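## Task

Reorient the three dice so their upward faces total 17, with every die lying flat and entirely within the mat. The final state must hold without the robot supporting anything; then release and withdraw the grippers.

## Robot and tools

Robot: two six-joint arms, left_arm and right_arm, each ending in a parallel two-finger gripper. The names are labels only, not image sides. Base roots in the scene frame: left_arm at (-0.036, +0.493, 0), right_arm at (-0.051, -0.393, 0), metres.

Frames: one shared scene frame with its origin on the table top midway between the arms, +z up, +x out over the table, and left_arm on the +y side. Each gripper also has its own axes: fingers point along its +z, and they open and close along its x. The reported end_effector_position is the point between the pads; fingertips extend 17.5 mm past it. A pure rotation pivots about that point. A flat block about 9 cm long sticks out toward the gripper's -y side and turns with it, so watch its clearance.

Results: a state line per arm gives the gripper position (m), orientation quat_wxyz and velocities in the scene frame; printed positions can be slightly off, more at long reach. Wrist force and Wrist torque lines give sensor readings in the gripper's axes (offset up to about 4 N, noise about 2.4 N, saturating near 50 N; pushing on a surface reads as force back into the arm; "no reading" is normal at the start). object_status: 0 moving, 1 blocked while opening, 2 blocked while closing (a held object), 3 reached the commanded opening or pads closed (usually nothing held). position_measured converts to opening as (250 - value) x 0.202 mm. HELD marks steps where the command was not passed on; "pose unreachable" means a clearance check altered or stopped that arm's command. "Hand target" shows where the controller is currently driving each gripper. Camera images come from cam_head_left, cam_head_right, cam_left_wrist, cam_right_wrist (each 672x504), unless pictures is set false.

execute_actions: argument actions is a list holding at most one item. An empty list just reports state. An item with rows is a motion: rows is a list of 1 to 15 rows, steps up to 15 (default 15), each step 1/30 s; the last row repeats if rows run out. An item with only steps (up to 300) is a wait counted from the previous result. Each row is 18 numbers, all in [-1, 1], always covering both arms: left dx, dy, dz, rx, ry, rz, gripper position, force_limit, speed, then the same nine for the right arm. dx..rz are an offset, not a pose, expressed in that gripper's own axes and measured from the gripper pose in the latest result that displayed it (or from its pose when the action begins, before any such result or for later calls within one reply). Every row uses that same reference, not the previous row. Scale: 1.0 equals 0.6 m for dx, dy, dz and 180 degrees for the rotation vector rx, ry, rz. All zeros therefore pulls the arm back to the reference, it does not hold still. Per step the command is clipped to 100 mm and 16 degrees from the measured pose, and motion trails commands by about 0.17 s. The last three numbers per arm are absolute: position +1 open (50 mm), about -0.65 pads touching, -1 to grip until stopped; force_limit -1 about 20 N, 0 about 102 N, +1 about 185 N per pad; speed -1 20 mm/s, 0 85 mm/s, +1 150 mm/s. Force and speed changes only apply after the position number changes by at least 0.01. To keep a gripper unchanged, repeat its previous three numbers.

move: target is one 18-number row with the same layout and the same offset meaning. Each gripper travels a straight line toward its target; both paths finish together in 0.5 to 10 s. speed is path top speed in m/s, 0.002 to 0.5 (default 0.25), turning at up to twice that in rad/s. Optional stop_force, 9 to 40 N for both arms, ends an arm's path when its sensor feels that much extra push against the motion; the gripper then backs off two steps and holds. Use it only with slow, non-rotating moves, and omit it when lifting away from something being pressed. Result adds a move: line with the ending (done, off_target, moving, held, contact, fault) and any limits (paced = clipped, held = checks blocked steps).

wait: seconds 0 to 10, sends nothing new. zoom_image: camera name plus region [x0, y0, x1, y1] in pixels, at most 504 by 504. read_manual: licence texts only. finished_scene: scene number; ends and grades the scene irreversibly, then gives the next task.

Typical order: look, locate dice and mat (zoom helps read pips), open gripper, approach above a die, descend, close with -1 and confirm status 2, lift, rotate to change the top face, set down flat on the mat, open, rise clear. Repeat until the top faces sum correctly, then move both arms away and call finished_scene.

Avoid: knocking or placing anything off the table; dropping dice from height; driving stiffly into the table or a die (a target slightly past contact can trigger a stop); external force of 150 N or joint torque at its limit causes a 10 s fault stop; arms touching each other; holding loads long enough to overheat motors (warnings from 70 °C, braking at 85 °C). Occasional random tugs may disturb held or loose items.

Each tool is called in YAML: its name, and indented under it one key for each argument.

## Session

execute_actions:
  actions: []

Scene clock: 0.00 s of 5700.00 s.
left_arm: end_effector_position=(+0.4165, -0.2860, +0.1846) position_measured=3 object_status=3 end_effector_quat_wxyz=(+0.009, +0.013, +0.989, -0.145) end_effector_velocity=(-0.000, +0.000, +0.001) end_effector_angular_velocity=(-0.001, -0.000, -0.001) | right_arm: end_effector_position=(+0.6469, -0.8573, +0.1095) position_measured=3 object_status=3 end_effector_quat_wxyz=(-0.035, +0.078, +0.879, -0.469) end_effector_velocity=(+0.000, +0.001, +0.000) end_effector_angular_velocity=(-0.000, -0.001, +0.001)
Joint positions: left_arm=[-1.026 -0.737  0.83  -1.937 -1.675 -2.709] | right_arm=[ 3.07  -2.424 -1.24  -1.102  0.594 -1.492]
Joint velocities: left_arm=[-0.    -0.001 -0.     0.    -0.     0.001] | right_arm=[ 0.001  0.    -0.     0.    -0.     0.   ]
Motor temperatures (°C, as the motors report them): left_arm=[24 23 27 33 32 30] | right_arm=[26 26 25 30 31 30]
Wrist force (N, on the end effector, along its own x y z axes, offset not removed): no reading
Wrist torque (N m, same axes, about the end effector's origin, offset not removed): no reading
Hand target (left_arm): +0.417, -0.286, +0.185; +0.009, +0.013, +0.989, -0.145
Hand target (right_arm): +0.647, -0.857, +0.109; -0.035, +0.078, +0.879, -0.469

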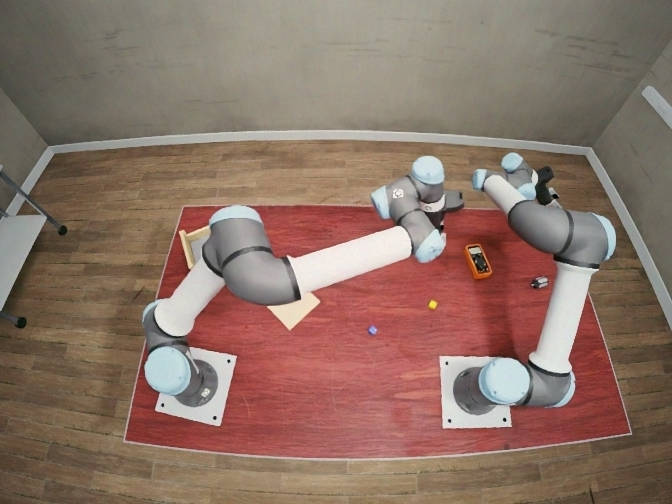

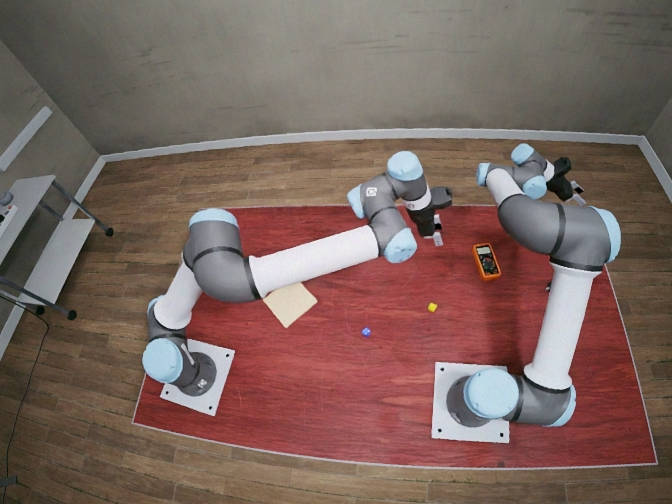

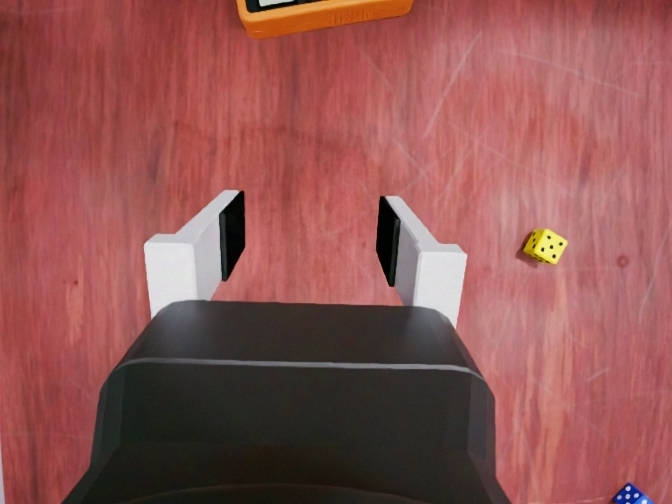

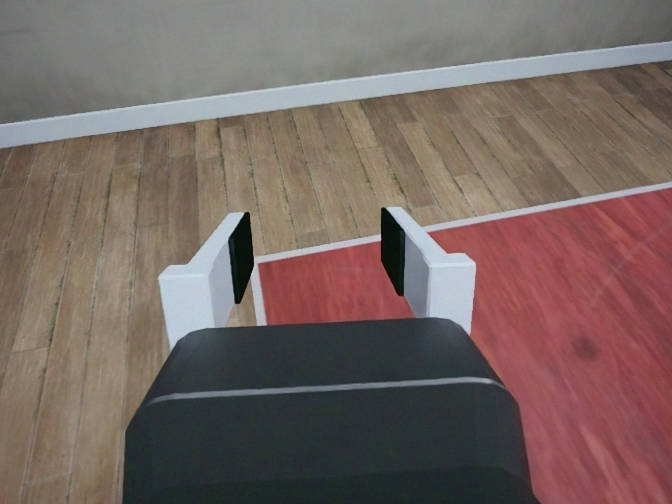

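move:
  target: [0.167,0.5,-0.36,0,0,0,1,0,0,0,0,0,0,0,0,1,0,0]

Scene clock: 28.13 s of 5700.00 s.
left_arm: end_effector_position=(+0.3217, +0.0655, +0.3027) position_measured=3 object_status=3 end_effector_quat_wxyz=(+0.009, +0.013, +0.989, -0.145) end_effector_velocity=(-0.001, +0.002, +0.001) end_effector_angular_velocity=(-0.001, -0.000, -0.000) | right_arm: end_effector_position=(+0.6469, -0.8573, +0.1095) position_measured=3 object_status=3 end_effector_quat_wxyz=(-0.035, +0.078, +0.879, -0.469) end_effector_velocity=(-0.000, -0.000, -0.000) end_effector_angular_velocity=(-0.000, +0.000, -0.000)
Joint positions: left_arm=[-0.899 -1.623  1.766 -1.972 -1.709 -2.586] | right_arm=[ 3.07  -2.424 -1.24  -1.102  0.594 -1.492]
Joint velocities: left_arm=[ 0.001 -0.006  0.003  0.003 -0.     0.001] | right_arm=[-0. -0. -0.  0. -0. -0.]
Motor temperatures (°C, as the motors report them): left_arm=[24 23 27 33 32 30] | right_arm=[26 26 25 30 31 30]
Wrist force (N, on the end effector, along its own x y z axes, offset not removed): left_arm=[-1.4 2.6 1.4] | right_arm=[2.9 0.5 -1.2]
Wrist torque (N m, same axes, about the end effector's origin, offset not removed): left_arm=[0.50 0.30 -0.09] | right_arm=[0.22 -0.50 -0.16]
Hand target (left_arm): +0.322, +0.066, +0.303; +0.009, +0.013, +0.989, -0.145
Hand target (right_arm): +0.647, -0.857, +0.109; -0.035, +0.078, +0.879, -0.469
Off the commanded pose (left_arm): 0.000 m, 0 deg.
Off the commanded pose (right_arm): 0.000 m, 0 deg.
After step 90, 22.97 s passed at rest.
move: done
camera_calibration (this result's frames):
cam_left_wrist: T_world_to_cam=[[-0.999548, -0.0150228, 0.0260294, 0.311355], [-0.0139073, 0.998999, 0.0425193, -0.0763317], [-0.0266421, 0.0421381, -0.998757, 0.454273], [0, 0, 0, 1]] pos_world=[0.322256, 0.0617905, 0.448849]
cam_right_wrist: T_world_to_cam=[[-0.977094, 0.212043, 0.0180149, 0.803449], [0.155756, 0.770266, -0.618409, 0.630039], [-0.145005, -0.601438, -0.78565, -0.190501], [0, 0, 0, 1]] pos_world=[0.65929, -0.770238, 0.22548]

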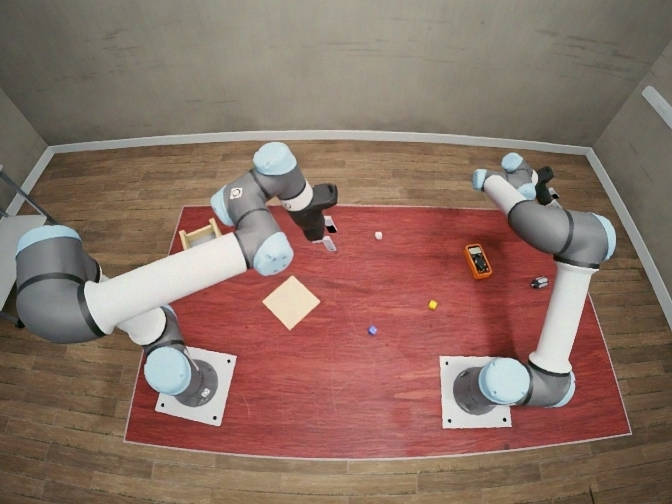

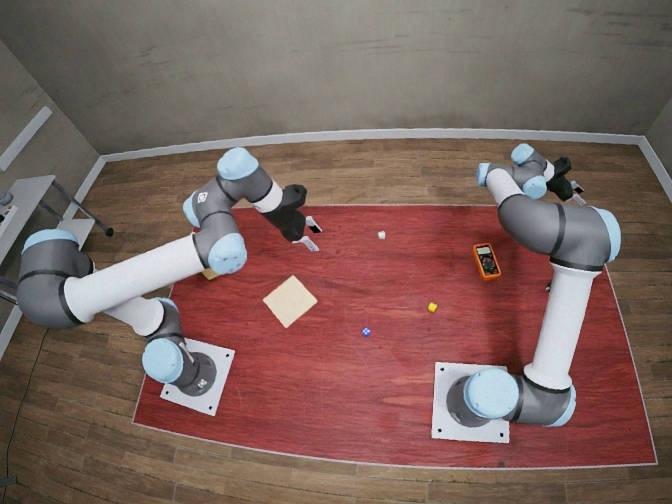

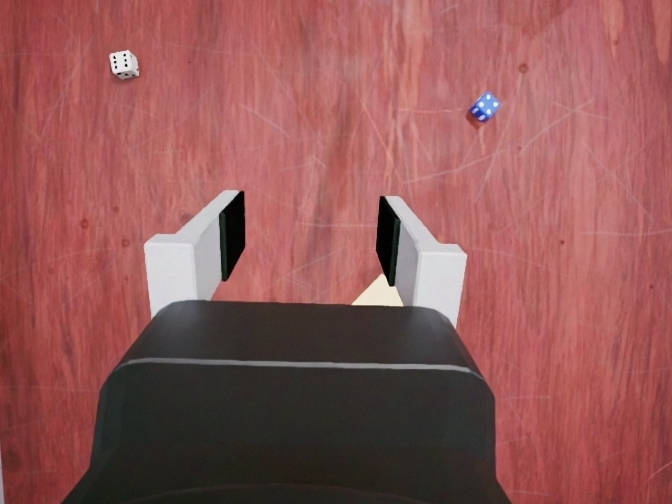

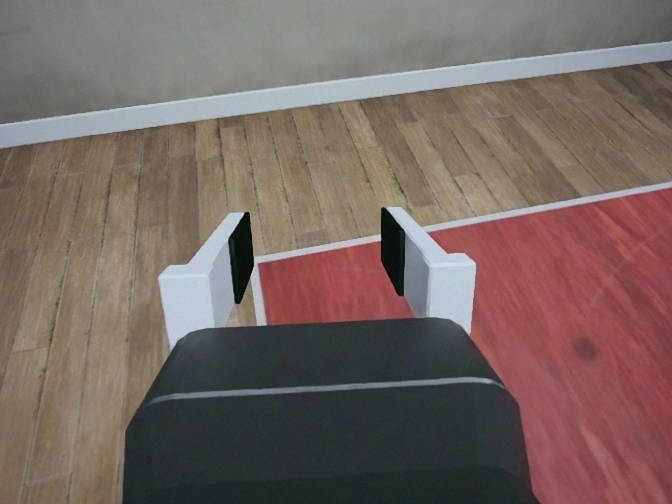

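zoom_image:
  camera: "cam_left_wrist"
  region: [440, 70, 530, 140]

zoom_image:
  camera: "cam_left_wrist"
  region: [80, 30, 170, 100]

zoom_image:
  camera: "cam_head_left"
  region: [250, 220, 450, 350]

Region (440, 70, 530, 140) of cam_left_wrist's 672x504 image, scaled by 5.600, with more detail than that image has.

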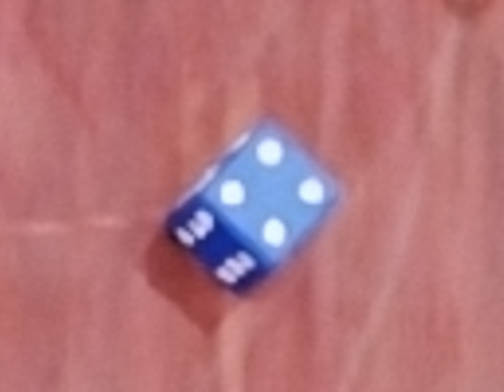

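Region (80, 30, 170, 100) of cam_left_wrist's 672x504 image, scaled by 5.600, with more detail than that image has.

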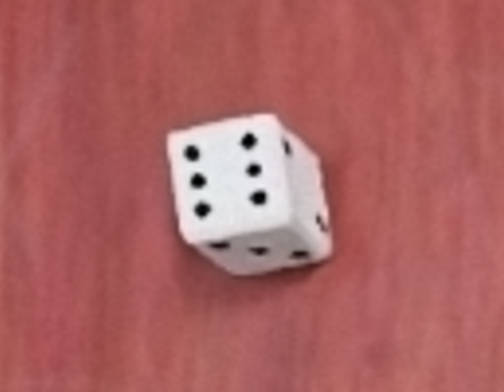

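Region (250, 220, 450, 350) of cam_head_left's 672x504 image, scaled by 2.520, with more detail than that image has; it fills the top 328 rows of this view, and the rest is white.

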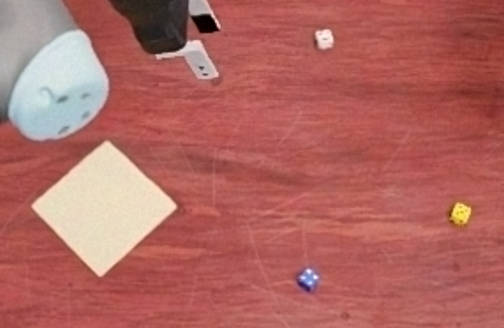

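move:
  target: [0.273,-0.128,0.387,0,0.072,0.2395,1,0,0,0,0,0,0,0,0,1,0,0]

Scene clock: 65.37 s of 5700.00 s.
left_arm: end_effector_position=(+0.1594, -0.0711, +0.0991) position_measured=3 object_status=3 end_effector_quat_wxyz=(-0.047, +0.391, +0.910, -0.129) end_effector_velocity=(-0.001, -0.001, -0.001) end_effector_angular_velocity=(+0.000, +0.000, -0.005) | right_arm: end_effector_position=(+0.6469, -0.8573, +0.1095) position_measured=3 object_status=3 end_effector_quat_wxyz=(-0.035, +0.078, +0.879, -0.469) end_effector_velocity=(+0.000, +0.001, -0.000) end_effector_angular_velocity=(+0.001, +0.000, +0.001)
Joint positions: left_arm=[-1.197 -1.269  1.892 -2.344 -1.803 -2.099] | right_arm=[ 3.07  -2.424 -1.24  -1.102  0.594 -1.492]
Joint velocities: left_arm=[-0.002  0.004 -0.002 -0.001 -0.     0.003] | right_arm=[ 0.001 -0.    -0.    -0.     0.001  0.   ]
Motor temperatures (°C, as the motors report them): left_arm=[24 23 27 33 32 30] | right_arm=[26 26 25 30 31 30]
Wrist force (N, on the end effector, along its own x y z axes, offset not removed): left_arm=[-1.7 2.6 2.0] | right_arm=[0.0 0.3 -0.7]
Wrist torque (N m, same axes, about the end effector's origin, offset not removed): left_arm=[0.50 0.24 -0.07] | right_arm=[0.13 -0.16 -0.16]
Hand target (left_arm): +0.159, -0.071, +0.099; -0.047, +0.391, +0.910, -0.129
Hand target (right_arm): +0.647, -0.857, +0.109; -0.035, +0.078, +0.879, -0.469
Off the commanded pose (left_arm): 0.000 m, 0 deg.
Off the commanded pose (right_arm): 0.000 m, 0 deg.
After step 90, 32.03 s passed at rest.
move: done
camera_calibration (this result's frames):
cam_left_wrist: T_world_to_cam=[[-0.717861, 0.695452, 0.0319849, 0.157397], [0.695962, 0.715703, 0.0583629, -0.0682797], [0.0176968, 0.0641567, -0.997783, 0.24673], [0, 0, 0, 1]] pos_world=[0.156143, -0.0764232, 0.245133]
cam_right_wrist: T_world_to_cam=[[-0.977094, 0.212042, 0.0180149, 0.803449], [0.155756, 0.770266, -0.618409, 0.630039], [-0.145005, -0.601438, -0.78565, -0.190501], [0, 0, 0, 1]] pos_world=[0.65929, -0.770238, 0.225481]

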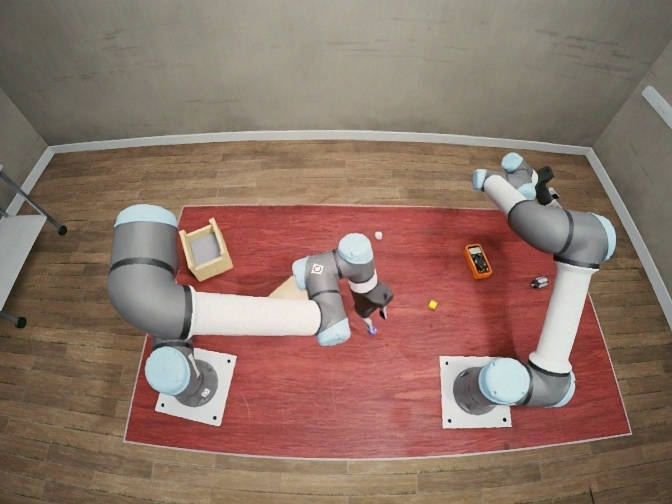

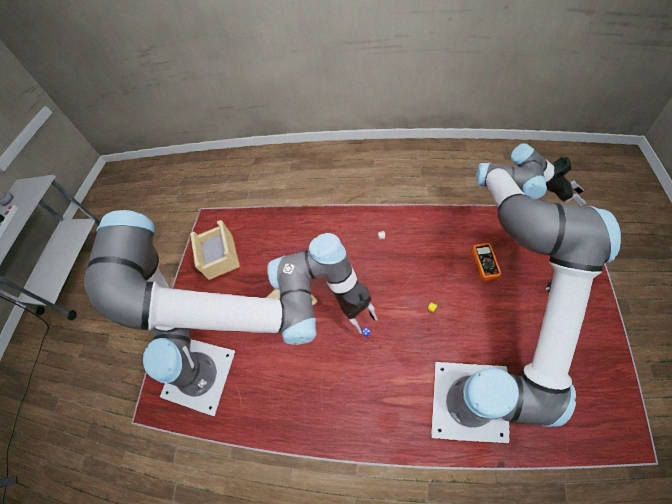

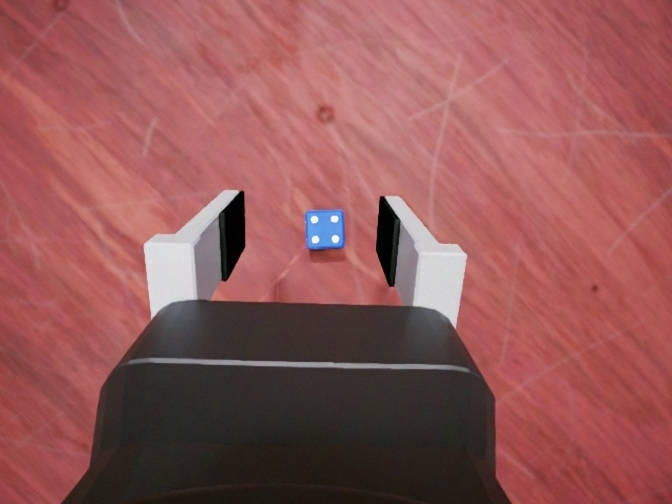

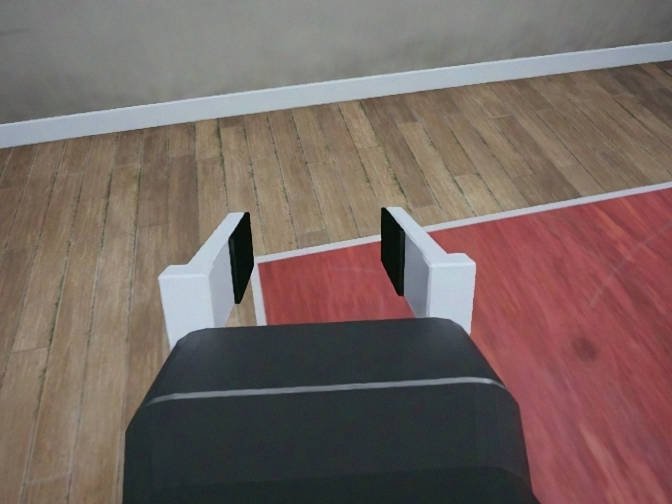

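move:
  target: [0.004,0.031,0.102,0.074,0,0,1,0,0,0,0,0,0,0,0,1,0,0]
  speed: 0.1

Scene clock: 78.93 s of 5700.00 s.
left_arm: end_effector_position=(+0.1592, -0.0693, +0.0353) position_measured=3 object_status=3 end_effector_quat_wxyz=(-0.092, +0.382, +0.889, -0.234) end_effector_velocity=(+0.000, -0.000, -0.002) end_effector_angular_velocity=(-0.009, +0.005, -0.000) | right_arm: end_effector_position=(+0.6469, -0.8573, +0.1095) position_measured=3 object_status=3 end_effector_quat_wxyz=(-0.035, +0.078, +0.879, -0.469) end_effector_velocity=(+0.001, +0.002, +0.000) end_effector_angular_velocity=(-0.000, -0.000, +0.003)
Joint positions: left_arm=[-1.102 -1.115  2.009 -2.7   -2.025 -2.039] | right_arm=[ 3.07  -2.424 -1.24  -1.102  0.594 -1.492]
Joint velocities: left_arm=[ 0.003  0.007  0.003 -0.016 -0.008  0.002] | right_arm=[ 0.003  0.    -0.     0.    -0.     0.   ]
Motor temperatures (°C, as the motors report them): left_arm=[24 23 27 33 32 30] | right_arm=[26 26 25 30 31 30]
Wrist force (N, on the end effector, along its own x y z axes, offset not removed): left_arm=[-2.5 2.7 1.7] | right_arm=[3.0 1.1 1.8]
Wrist torque (N m, same axes, about the end effector's origin, offset not removed): left_arm=[0.55 0.43 -0.04] | right_arm=[0.37 -0.36 -0.23]
Hand target (left_arm): +0.159, -0.069, +0.035; -0.092, +0.382, +0.889, -0.234
Hand target (right_arm): +0.647, -0.857, +0.109; -0.035, +0.078, +0.879, -0.469
Off the commanded pose (left_arm): 0.000 m, 0 deg.
Off the commanded pose (right_arm): 0.000 m, 0 deg.
After step 90, 8.97 s passed at rest.
move: done
camera_calibration (this result's frames):
cam_left_wrist: T_world_to_cam=[[-0.709351, 0.703732, 0.0397699, 0.157029], [0.688884, 0.704117, -0.172217, -0.0572988], [-0.149198, -0.0947658, -0.984256, 0.198077], [0, 0, 0, 1]] pos_world=[0.180414, -0.0513908, 0.178846]
cam_right_wrist: T_world_to_cam=[[-0.977094, 0.212042, 0.0180152, 0.803449], [0.155756, 0.770267, -0.618409, 0.630039], [-0.145005, -0.601438, -0.78565, -0.190501], [0, 0, 0, 1]] pos_world=[0.65929, -0.770238, 0.22548]

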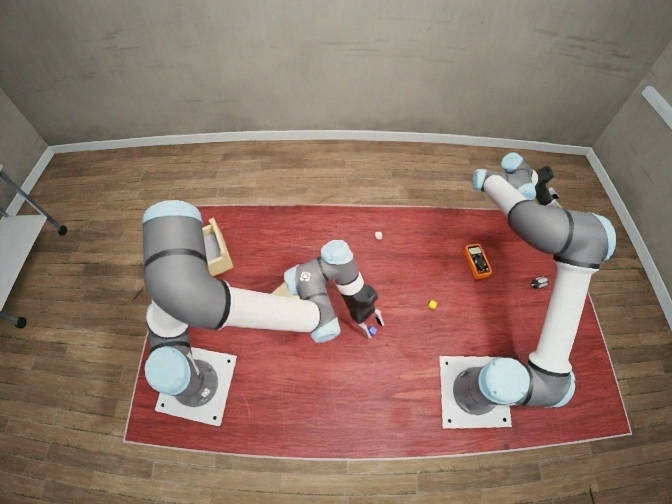

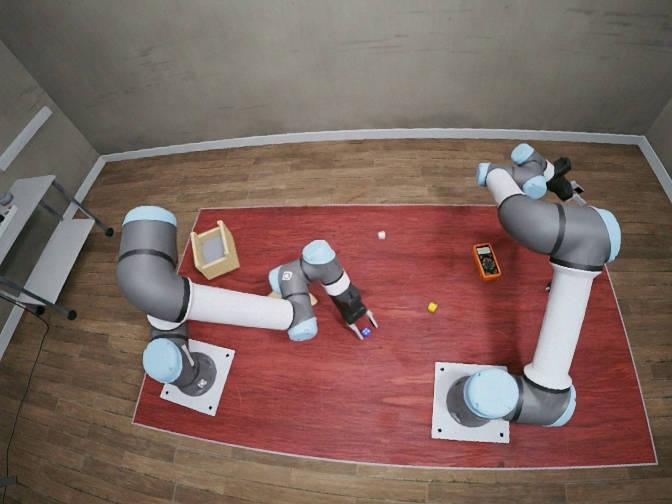

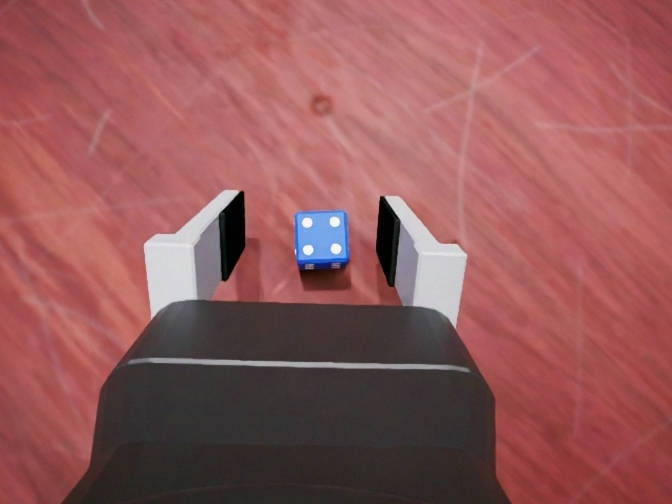

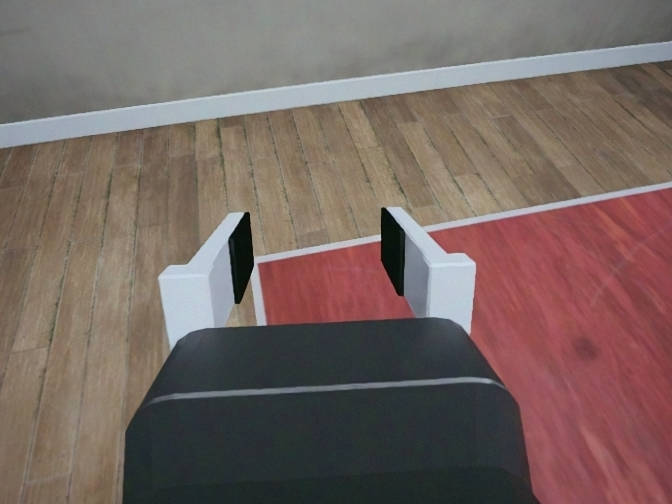

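move:
  target: [0.005,0.009,0.02,0,0,0,1,0,0,0,0,0,0,0,0,1,0,0]
  speed: 0.01
  stop_force: 10

move:
  target: [0,0,0,0,0,0,-1,-0.5,0,0,0,0,0,0,0,1,0,0]

Scene clock: 92.13 s of 5700.00 s.
left_arm: end_effector_position=(+0.1565, -0.0681, +0.0224) position_measured=3 object_status=3 end_effector_quat_wxyz=(-0.092, +0.382, +0.889, -0.234) end_effector_velocity=(-0.000, +0.000, -0.002) end_effector_angular_velocity=(+0.000, -0.000, -0.000) | right_arm: end_effector_position=(+0.6469, -0.8573, +0.1095) position_measured=3 object_status=3 end_effector_quat_wxyz=(-0.035, +0.078, +0.879, -0.469) end_effector_velocity=(+0.000, +0.000, -0.000) end_effector_angular_velocity=(+0.000, -0.001, +0.000)
Joint positions: left_arm=[-1.106 -1.092  2.023 -2.738 -2.024 -2.044] | right_arm=[ 3.07  -2.424 -1.24  -1.102  0.594 -1.492]
Joint velocities: left_arm=[-0.001  0.004  0.002 -0.006  0.    -0.   ] | right_arm=[ 0.001  0.    -0.     0.001  0.     0.   ]
Motor temperatures (°C, as the motors report them): left_arm=[24 23 27 33 32 30] | right_arm=[26 26 25 30 31 30]
Wrist force (N, on the end effector, along its own x y z axes, offset not removed): left_arm=[-2.1 2.7 1.2] | right_arm=[3.6 -1.4 2.1]
Wrist torque (N m, same axes, about the end effector's origin, offset not removed): left_arm=[0.59 0.42 -0.07] | right_arm=[-0.10 -0.65 -0.21]
Hand target (left_arm): +0.156, -0.068, +0.022; -0.092, +0.382, +0.889, -0.234
Hand target (right_arm): +0.647, -0.857, +0.109; -0.035, +0.078, +0.879, -0.469
Off the commanded pose (left_arm): 0.000 m, 0 deg.
Off the commanded pose (right_arm): 0.000 m, 0 deg.
After step 90, 8.67 s passed at rest.
move: done
camera_calibration (this result's frames):
cam_left_wrist: T_world_to_cam=[[-0.709344, 0.703739, 0.039779, 0.154771], [0.688889, 0.704111, -0.172218, -0.0585384], [-0.149205, -0.0947582, -0.984255, 0.185069], [0, 0, 0, 1]] pos_world=[0.177726, -0.0501642, 0.165918]
cam_right_wrist: T_world_to_cam=[[-0.977094, 0.212042, 0.0180148, 0.803449], [0.155756, 0.770267, -0.618409, 0.630039], [-0.145005, -0.601438, -0.78565, -0.190501], [0, 0, 0, 1]] pos_world=[0.65929, -0.770238, 0.225481]

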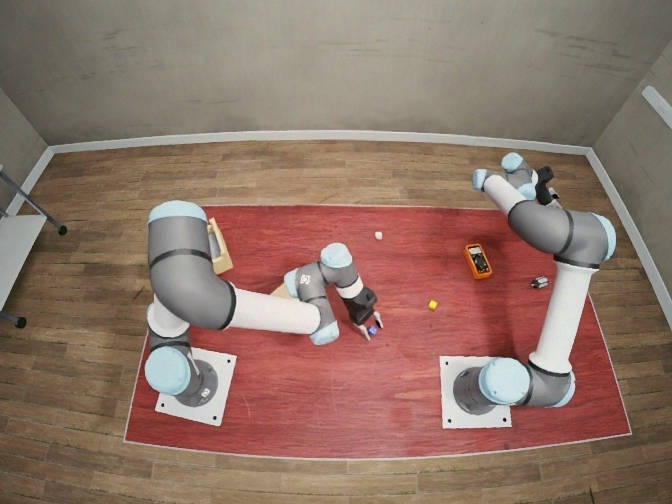

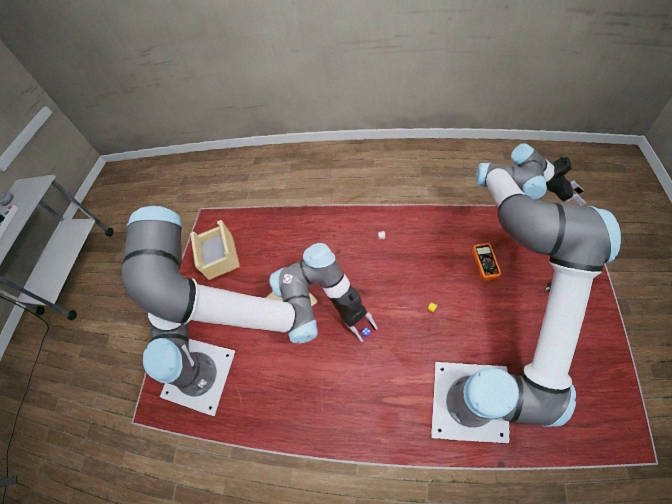

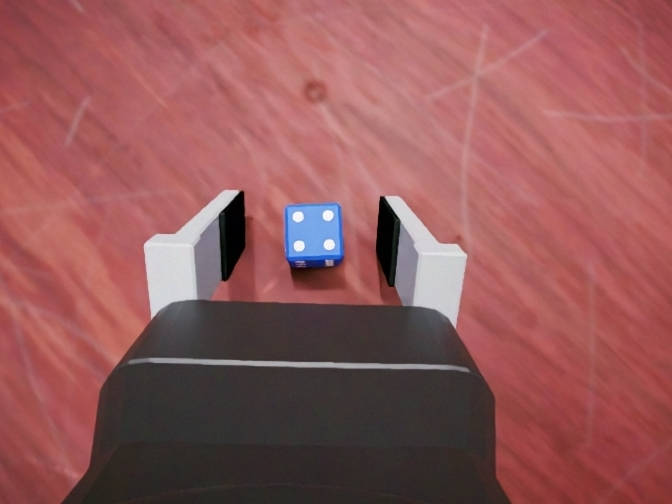

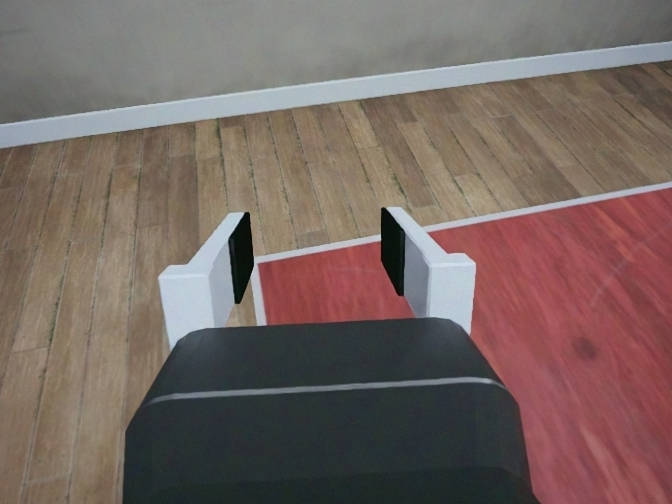

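Scene clock: 92.73 s of 5700.00 s.
left_arm: end_effector_position=(+0.1565, -0.0681, +0.0223) position_measured=157 object_status=2 end_effector_quat_wxyz=(-0.092, +0.382, +0.889, -0.234) end_effector_velocity=(+0.000, -0.000, +0.000) end_effector_angular_velocity=(-0.001, -0.000, -0.000) | right_arm: end_effector_position=(+0.6469, -0.8573, +0.1095) position_measured=3 object_status=3 end_effector_quat_wxyz=(-0.035, +0.078, +0.879, -0.469) end_effector_velocity=(+0.000, +0.000, -0.000) end_effector_angular_velocity=(+0.000, +0.000, +0.000)
Joint positions: left_arm=[-1.106 -1.092  2.023 -2.738 -2.024 -2.044] | right_arm=[ 3.07  -2.424 -1.24  -1.102  0.594 -1.492]
Joint velocities: left_arm=[-0. -0. -0. -0. -0. -0.] | right_arm=[ 0. -0.  0. -0.  0. -0.]
Motor temperatures (°C, as the motors report them): left_arm=[24 23 27 33 32 30] | right_arm=[26 26 25 30 31 30]
Wrist force (N, on the end effector, along its own x y z axes, offset not removed): left_arm=[-2.7 3.1 2.1] | right_arm=[-0.4 1.8 1.5]
Wrist torque (N m, same axes, about the end effector's origin, offset not removed): left_arm=[0.60 0.48 -0.11] | right_arm=[0.36 0.05 -0.09]
Hand target (left_arm): +0.157, -0.068, +0.022; -0.092, +0.382, +0.889, -0.234
Hand target (right_arm): +0.647, -0.857, +0.109; -0.035, +0.078, +0.879, -0.469
Off the commanded pose (left_arm): 0.000 m, 0 deg.
Off the commanded pose (right_arm): 0.000 m, 0 deg.
move: done
camera_calibration (this result's frames):
cam_left_wrist: T_world_to_cam=[[-0.709345, 0.703734, 0.0398605, 0.154731], [0.688883, 0.704128, -0.172173, -0.0585493], [-0.149231, -0.094671, -0.98426, 0.185044], [0, 0, 0, 1]] pos_world=[0.177706, -0.0501452, 0.165883]
cam_right_wrist: T_world_to_cam=[[-0.977094, 0.212042, 0.0180149, 0.803449], [0.155756, 0.770267, -0.618409, 0.630039], [-0.145005, -0.601438, -0.78565, -0.190501], [0, 0, 0, 1]] pos_world=[0.65929, -0.770238, 0.22548]

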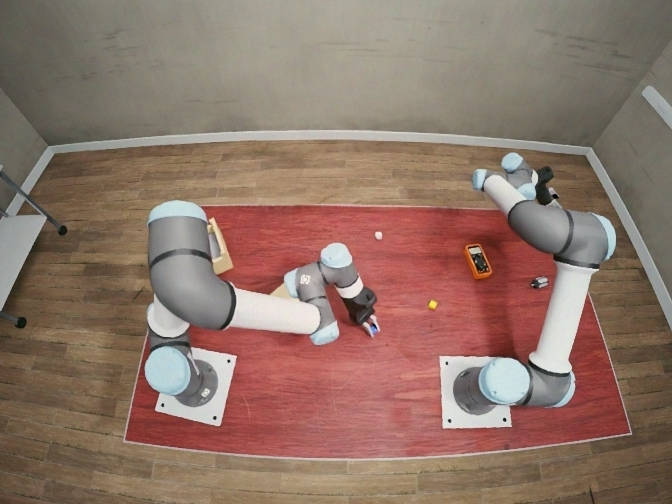

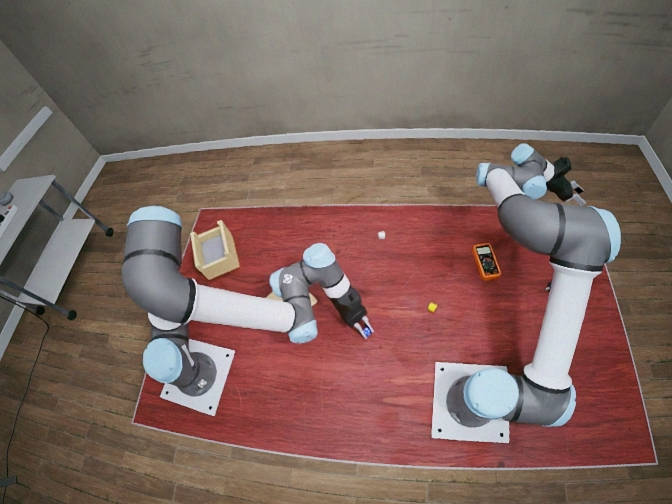

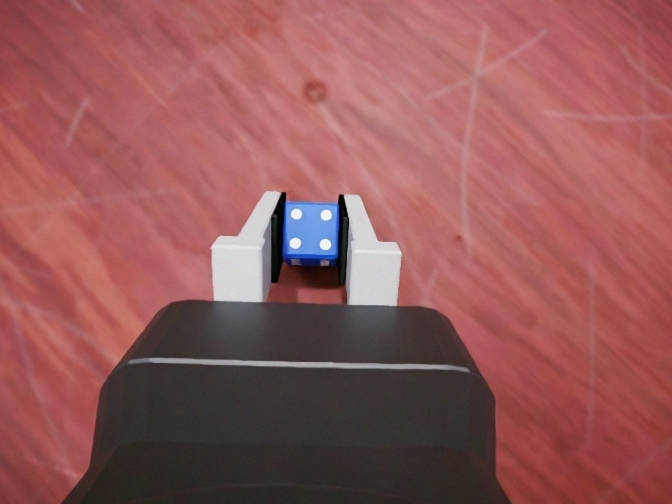

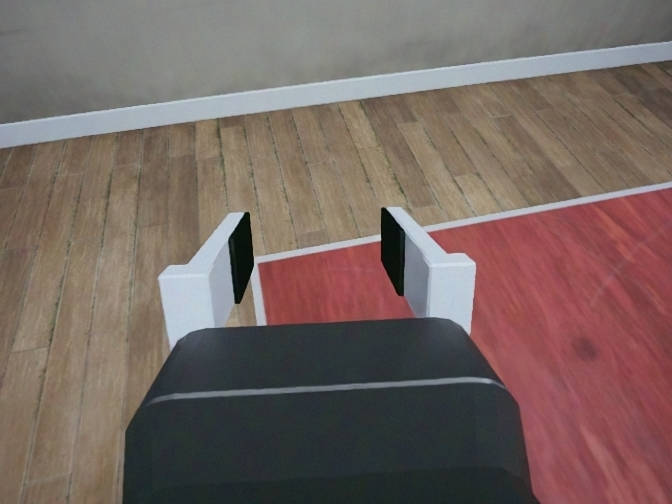

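move:
  target: [0,-0.083,-0.145,0,0,0,-1,-0.5,0,0,0,0,0,0,0,1,0,0]
  speed: 0.15

move:
  target: [0.195,0.448,-0.18,-0.5,0,0,-1,-0.5,0,0,0,0,0,0,0,1,0,0]
  speed: 0.15

Scene clock: 103.93 s of 5700.00 s.
left_arm: end_effector_position=(+0.1546, -0.0678, +0.1223) position_measured=157 object_status=2 end_effector_quat_wxyz=(-0.092, +0.382, +0.889, -0.234) end_effector_velocity=(-0.000, +0.000, +0.002) end_effector_angular_velocity=(+0.001, +0.000, -0.001) | right_arm: end_effector_position=(+0.6469, -0.8573, +0.1095) position_measured=3 object_status=3 end_effector_quat_wxyz=(-0.035, +0.078, +0.879, -0.469) end_effector_velocity=(-0.001, -0.002, -0.000) end_effector_angular_velocity=(-0.000, +0.001, -0.003)
Joint positions: left_arm=[-1.11  -1.279  1.953 -2.483 -2.023 -2.047] | right_arm=[ 3.07  -2.424 -1.24  -1.102  0.594 -1.492]
Joint velocities: left_arm=[-0.    -0.004 -0.003  0.008  0.     0.   ] | right_arm=[-0.003 -0.    -0.    -0.001 -0.     0.   ]
Motor temperatures (°C, as the motors report them): left_arm=[24 23 27 33 32 30] | right_arm=[26 26 25 30 31 30]
Wrist force (N, on the end effector, along its own x y z axes, offset not removed): left_arm=[-3.5 3.2 1.3] | right_arm=[0.9 1.4 1.8]
Wrist torque (N m, same axes, about the end effector's origin, offset not removed): left_arm=[0.60 0.67 -0.08] | right_arm=[0.30 -0.19 -0.19]
Hand target (left_arm): +0.155, -0.068, +0.123; -0.092, +0.382, +0.889, -0.234
Hand target (right_arm): +0.647, -0.857, +0.109; -0.035, +0.078, +0.879, -0.469
Off the commanded pose (left_arm): 0.000 m, 0 deg.
Off the commanded pose (right_arm): 0.000 m, 0 deg.
After step 90, 7.00 s passed at rest.
move: done
camera_calibration (this result's frames):
cam_left_wrist: T_world_to_cam=[[-0.709402, 0.70368, 0.0397936, 0.149181], [0.688828, 0.704169, -0.172229, -0.0401798], [-0.149216, -0.0947689, -0.984253, 0.283179], [0, 0, 0, 1]] pos_world=[0.175761, -0.0498457, 0.265863]
cam_right_wrist: T_world_to_cam=[[-0.977094, 0.212042, 0.0180149, 0.803449], [0.155756, 0.770266, -0.618409, 0.630039], [-0.145005, -0.601438, -0.78565, -0.190501], [0, 0, 0, 1]] pos_world=[0.65929, -0.770238, 0.225481]

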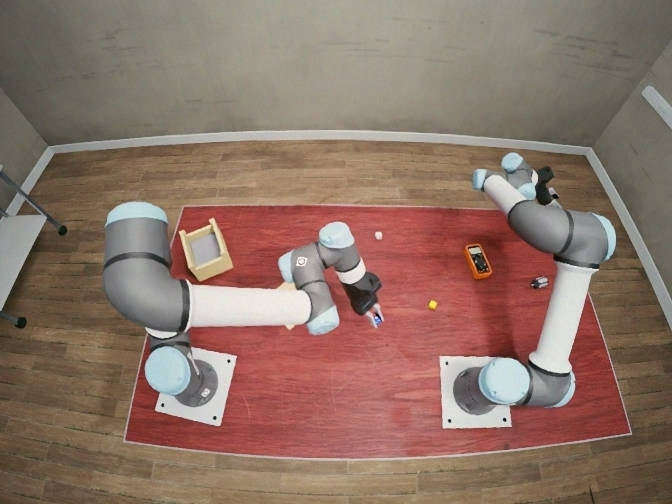

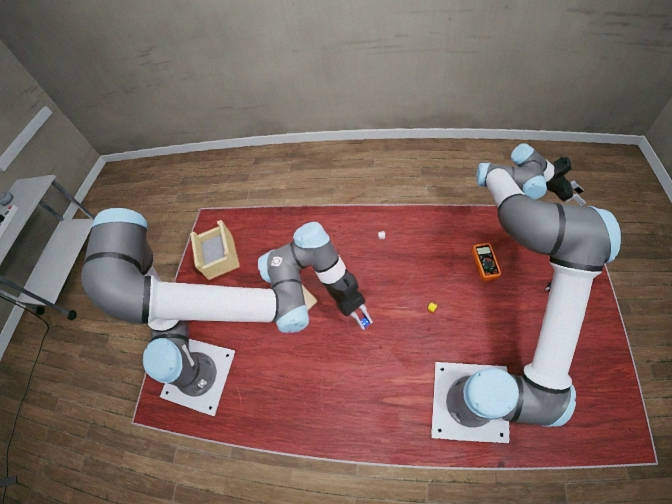

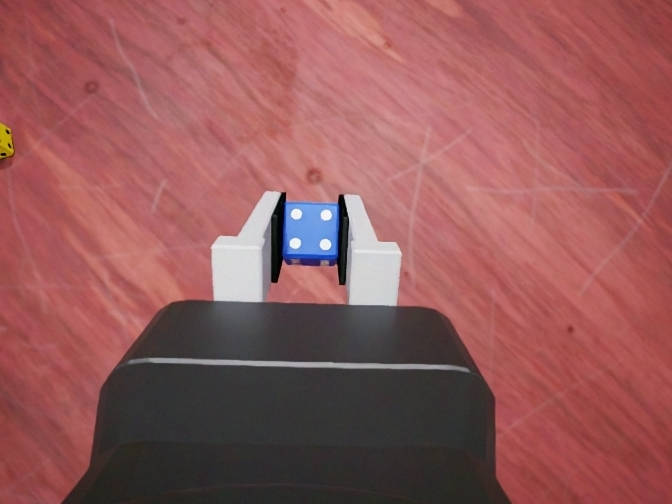

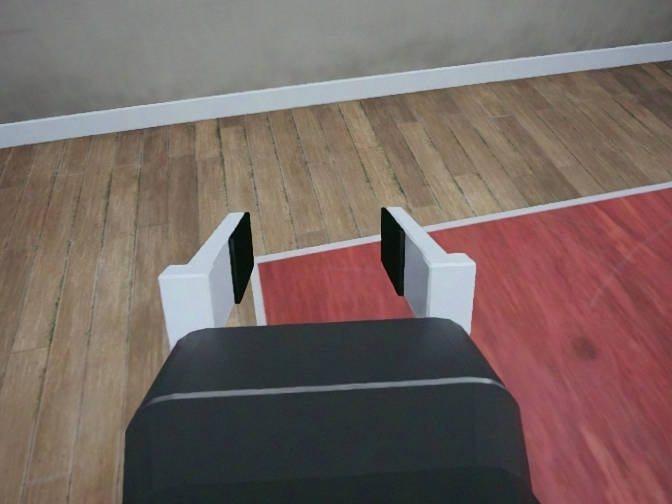

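Scene clock: 109.60 s of 5700.00 s.
left_arm: end_effector_position=(+0.2819, +0.2147, +0.0846) position_measured=157 object_status=2 end_effector_quat_wxyz=(+0.205, +0.336, +0.794, +0.463) end_effector_velocity=(+0.001, +0.002, -0.000) end_effector_angular_velocity=(+0.008, -0.009, +0.001) | right_arm: end_effector_position=(+0.6469, -0.8573, +0.1095) position_measured=3 object_status=3 end_effector_quat_wxyz=(-0.035, +0.078, +0.879, -0.469) end_effector_velocity=(+0.000, +0.001, -0.000) end_effector_angular_velocity=(+0.000, +0.001, +0.001)
Joint positions: left_arm=[-1.402 -1.371  2.11  -1.446 -0.846 -2.643] | right_arm=[ 3.07  -2.424 -1.24  -1.102  0.594 -1.492]
Joint velocities: left_arm=[-0.001  0.005  0.001  0.01   0.004 -0.012] | right_arm=[ 0.001  0.    -0.001 -0.     0.     0.   ]
Motor temperatures (°C, as the motors report them): left_arm=[24 23 27 33 32 30] | right_arm=[26 26 25 30 31 30]
Wrist force (N, on the end effector, along its own x y z axes, offset not removed): left_arm=[-1.6 2.7 1.5] | right_arm=[2.6 3.2 0.3]
Wrist torque (N m, same axes, about the end effector's origin, offset not removed): left_arm=[0.53 0.26 -0.10] | right_arm=[0.67 -0.42 -0.23]
Hand target (left_arm): +0.282, +0.215, +0.085; +0.205, +0.336, +0.794, +0.464
Hand target (right_arm): +0.647, -0.857, +0.109; -0.035, +0.078, +0.879, -0.469
Off the commanded pose (left_arm): 0.000 m, 0 deg.
Off the commanded pose (right_arm): 0.000 m, 0 deg.
move: done
camera_calibration (this result's frames):
cam_left_wrist: T_world_to_cam=[[-0.728542, 0.683739, -0.0415684, 0.0587431], [0.0899953, 0.155697, 0.983697, -0.144499], [0.679064, 0.712923, -0.174965, -0.183545], [0, 0, 0, 1]] pos_world=[0.18044, 0.113186, 0.112471]
cam_right_wrist: T_world_to_cam=[[-0.977094, 0.212042, 0.0180149, 0.803449], [0.155756, 0.770266, -0.618409, 0.630039], [-0.145005, -0.601438, -0.78565, -0.190501], [0, 0, 0, 1]] pos_world=[0.65929, -0.770238, 0.22548]

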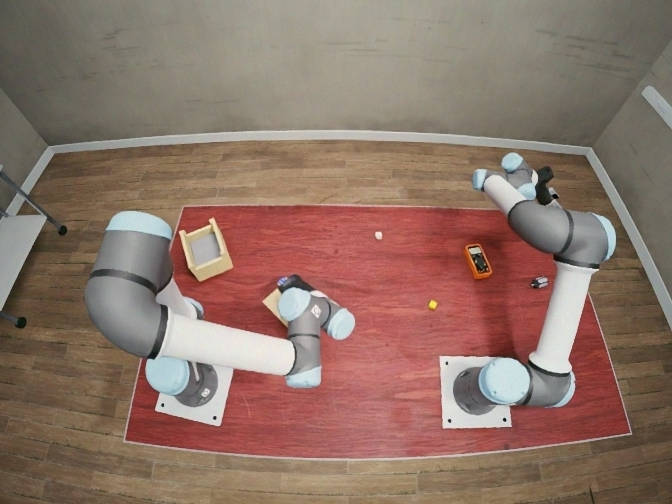

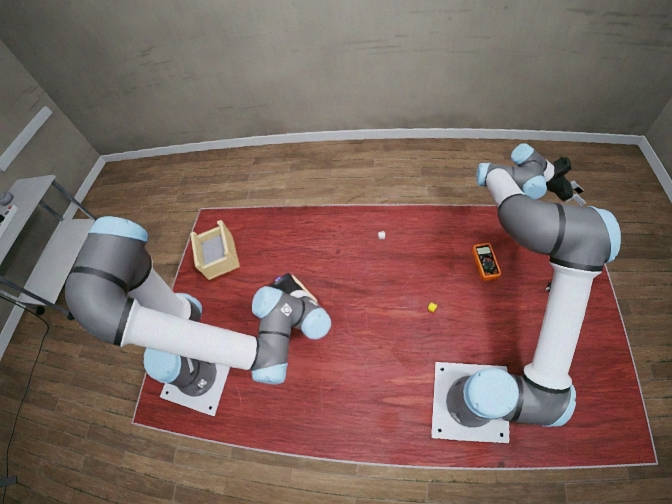

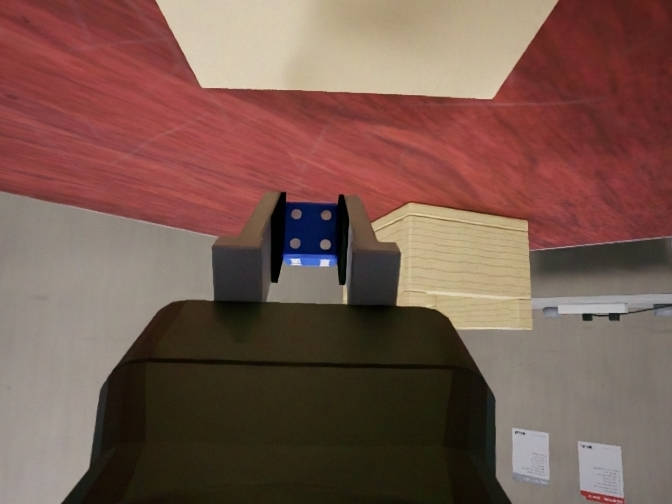

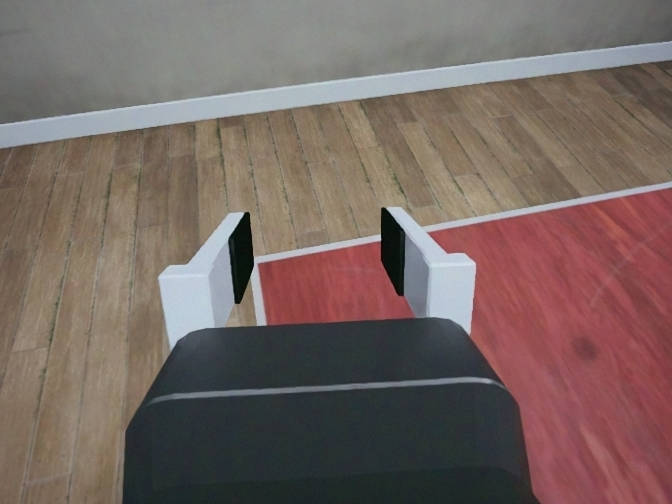

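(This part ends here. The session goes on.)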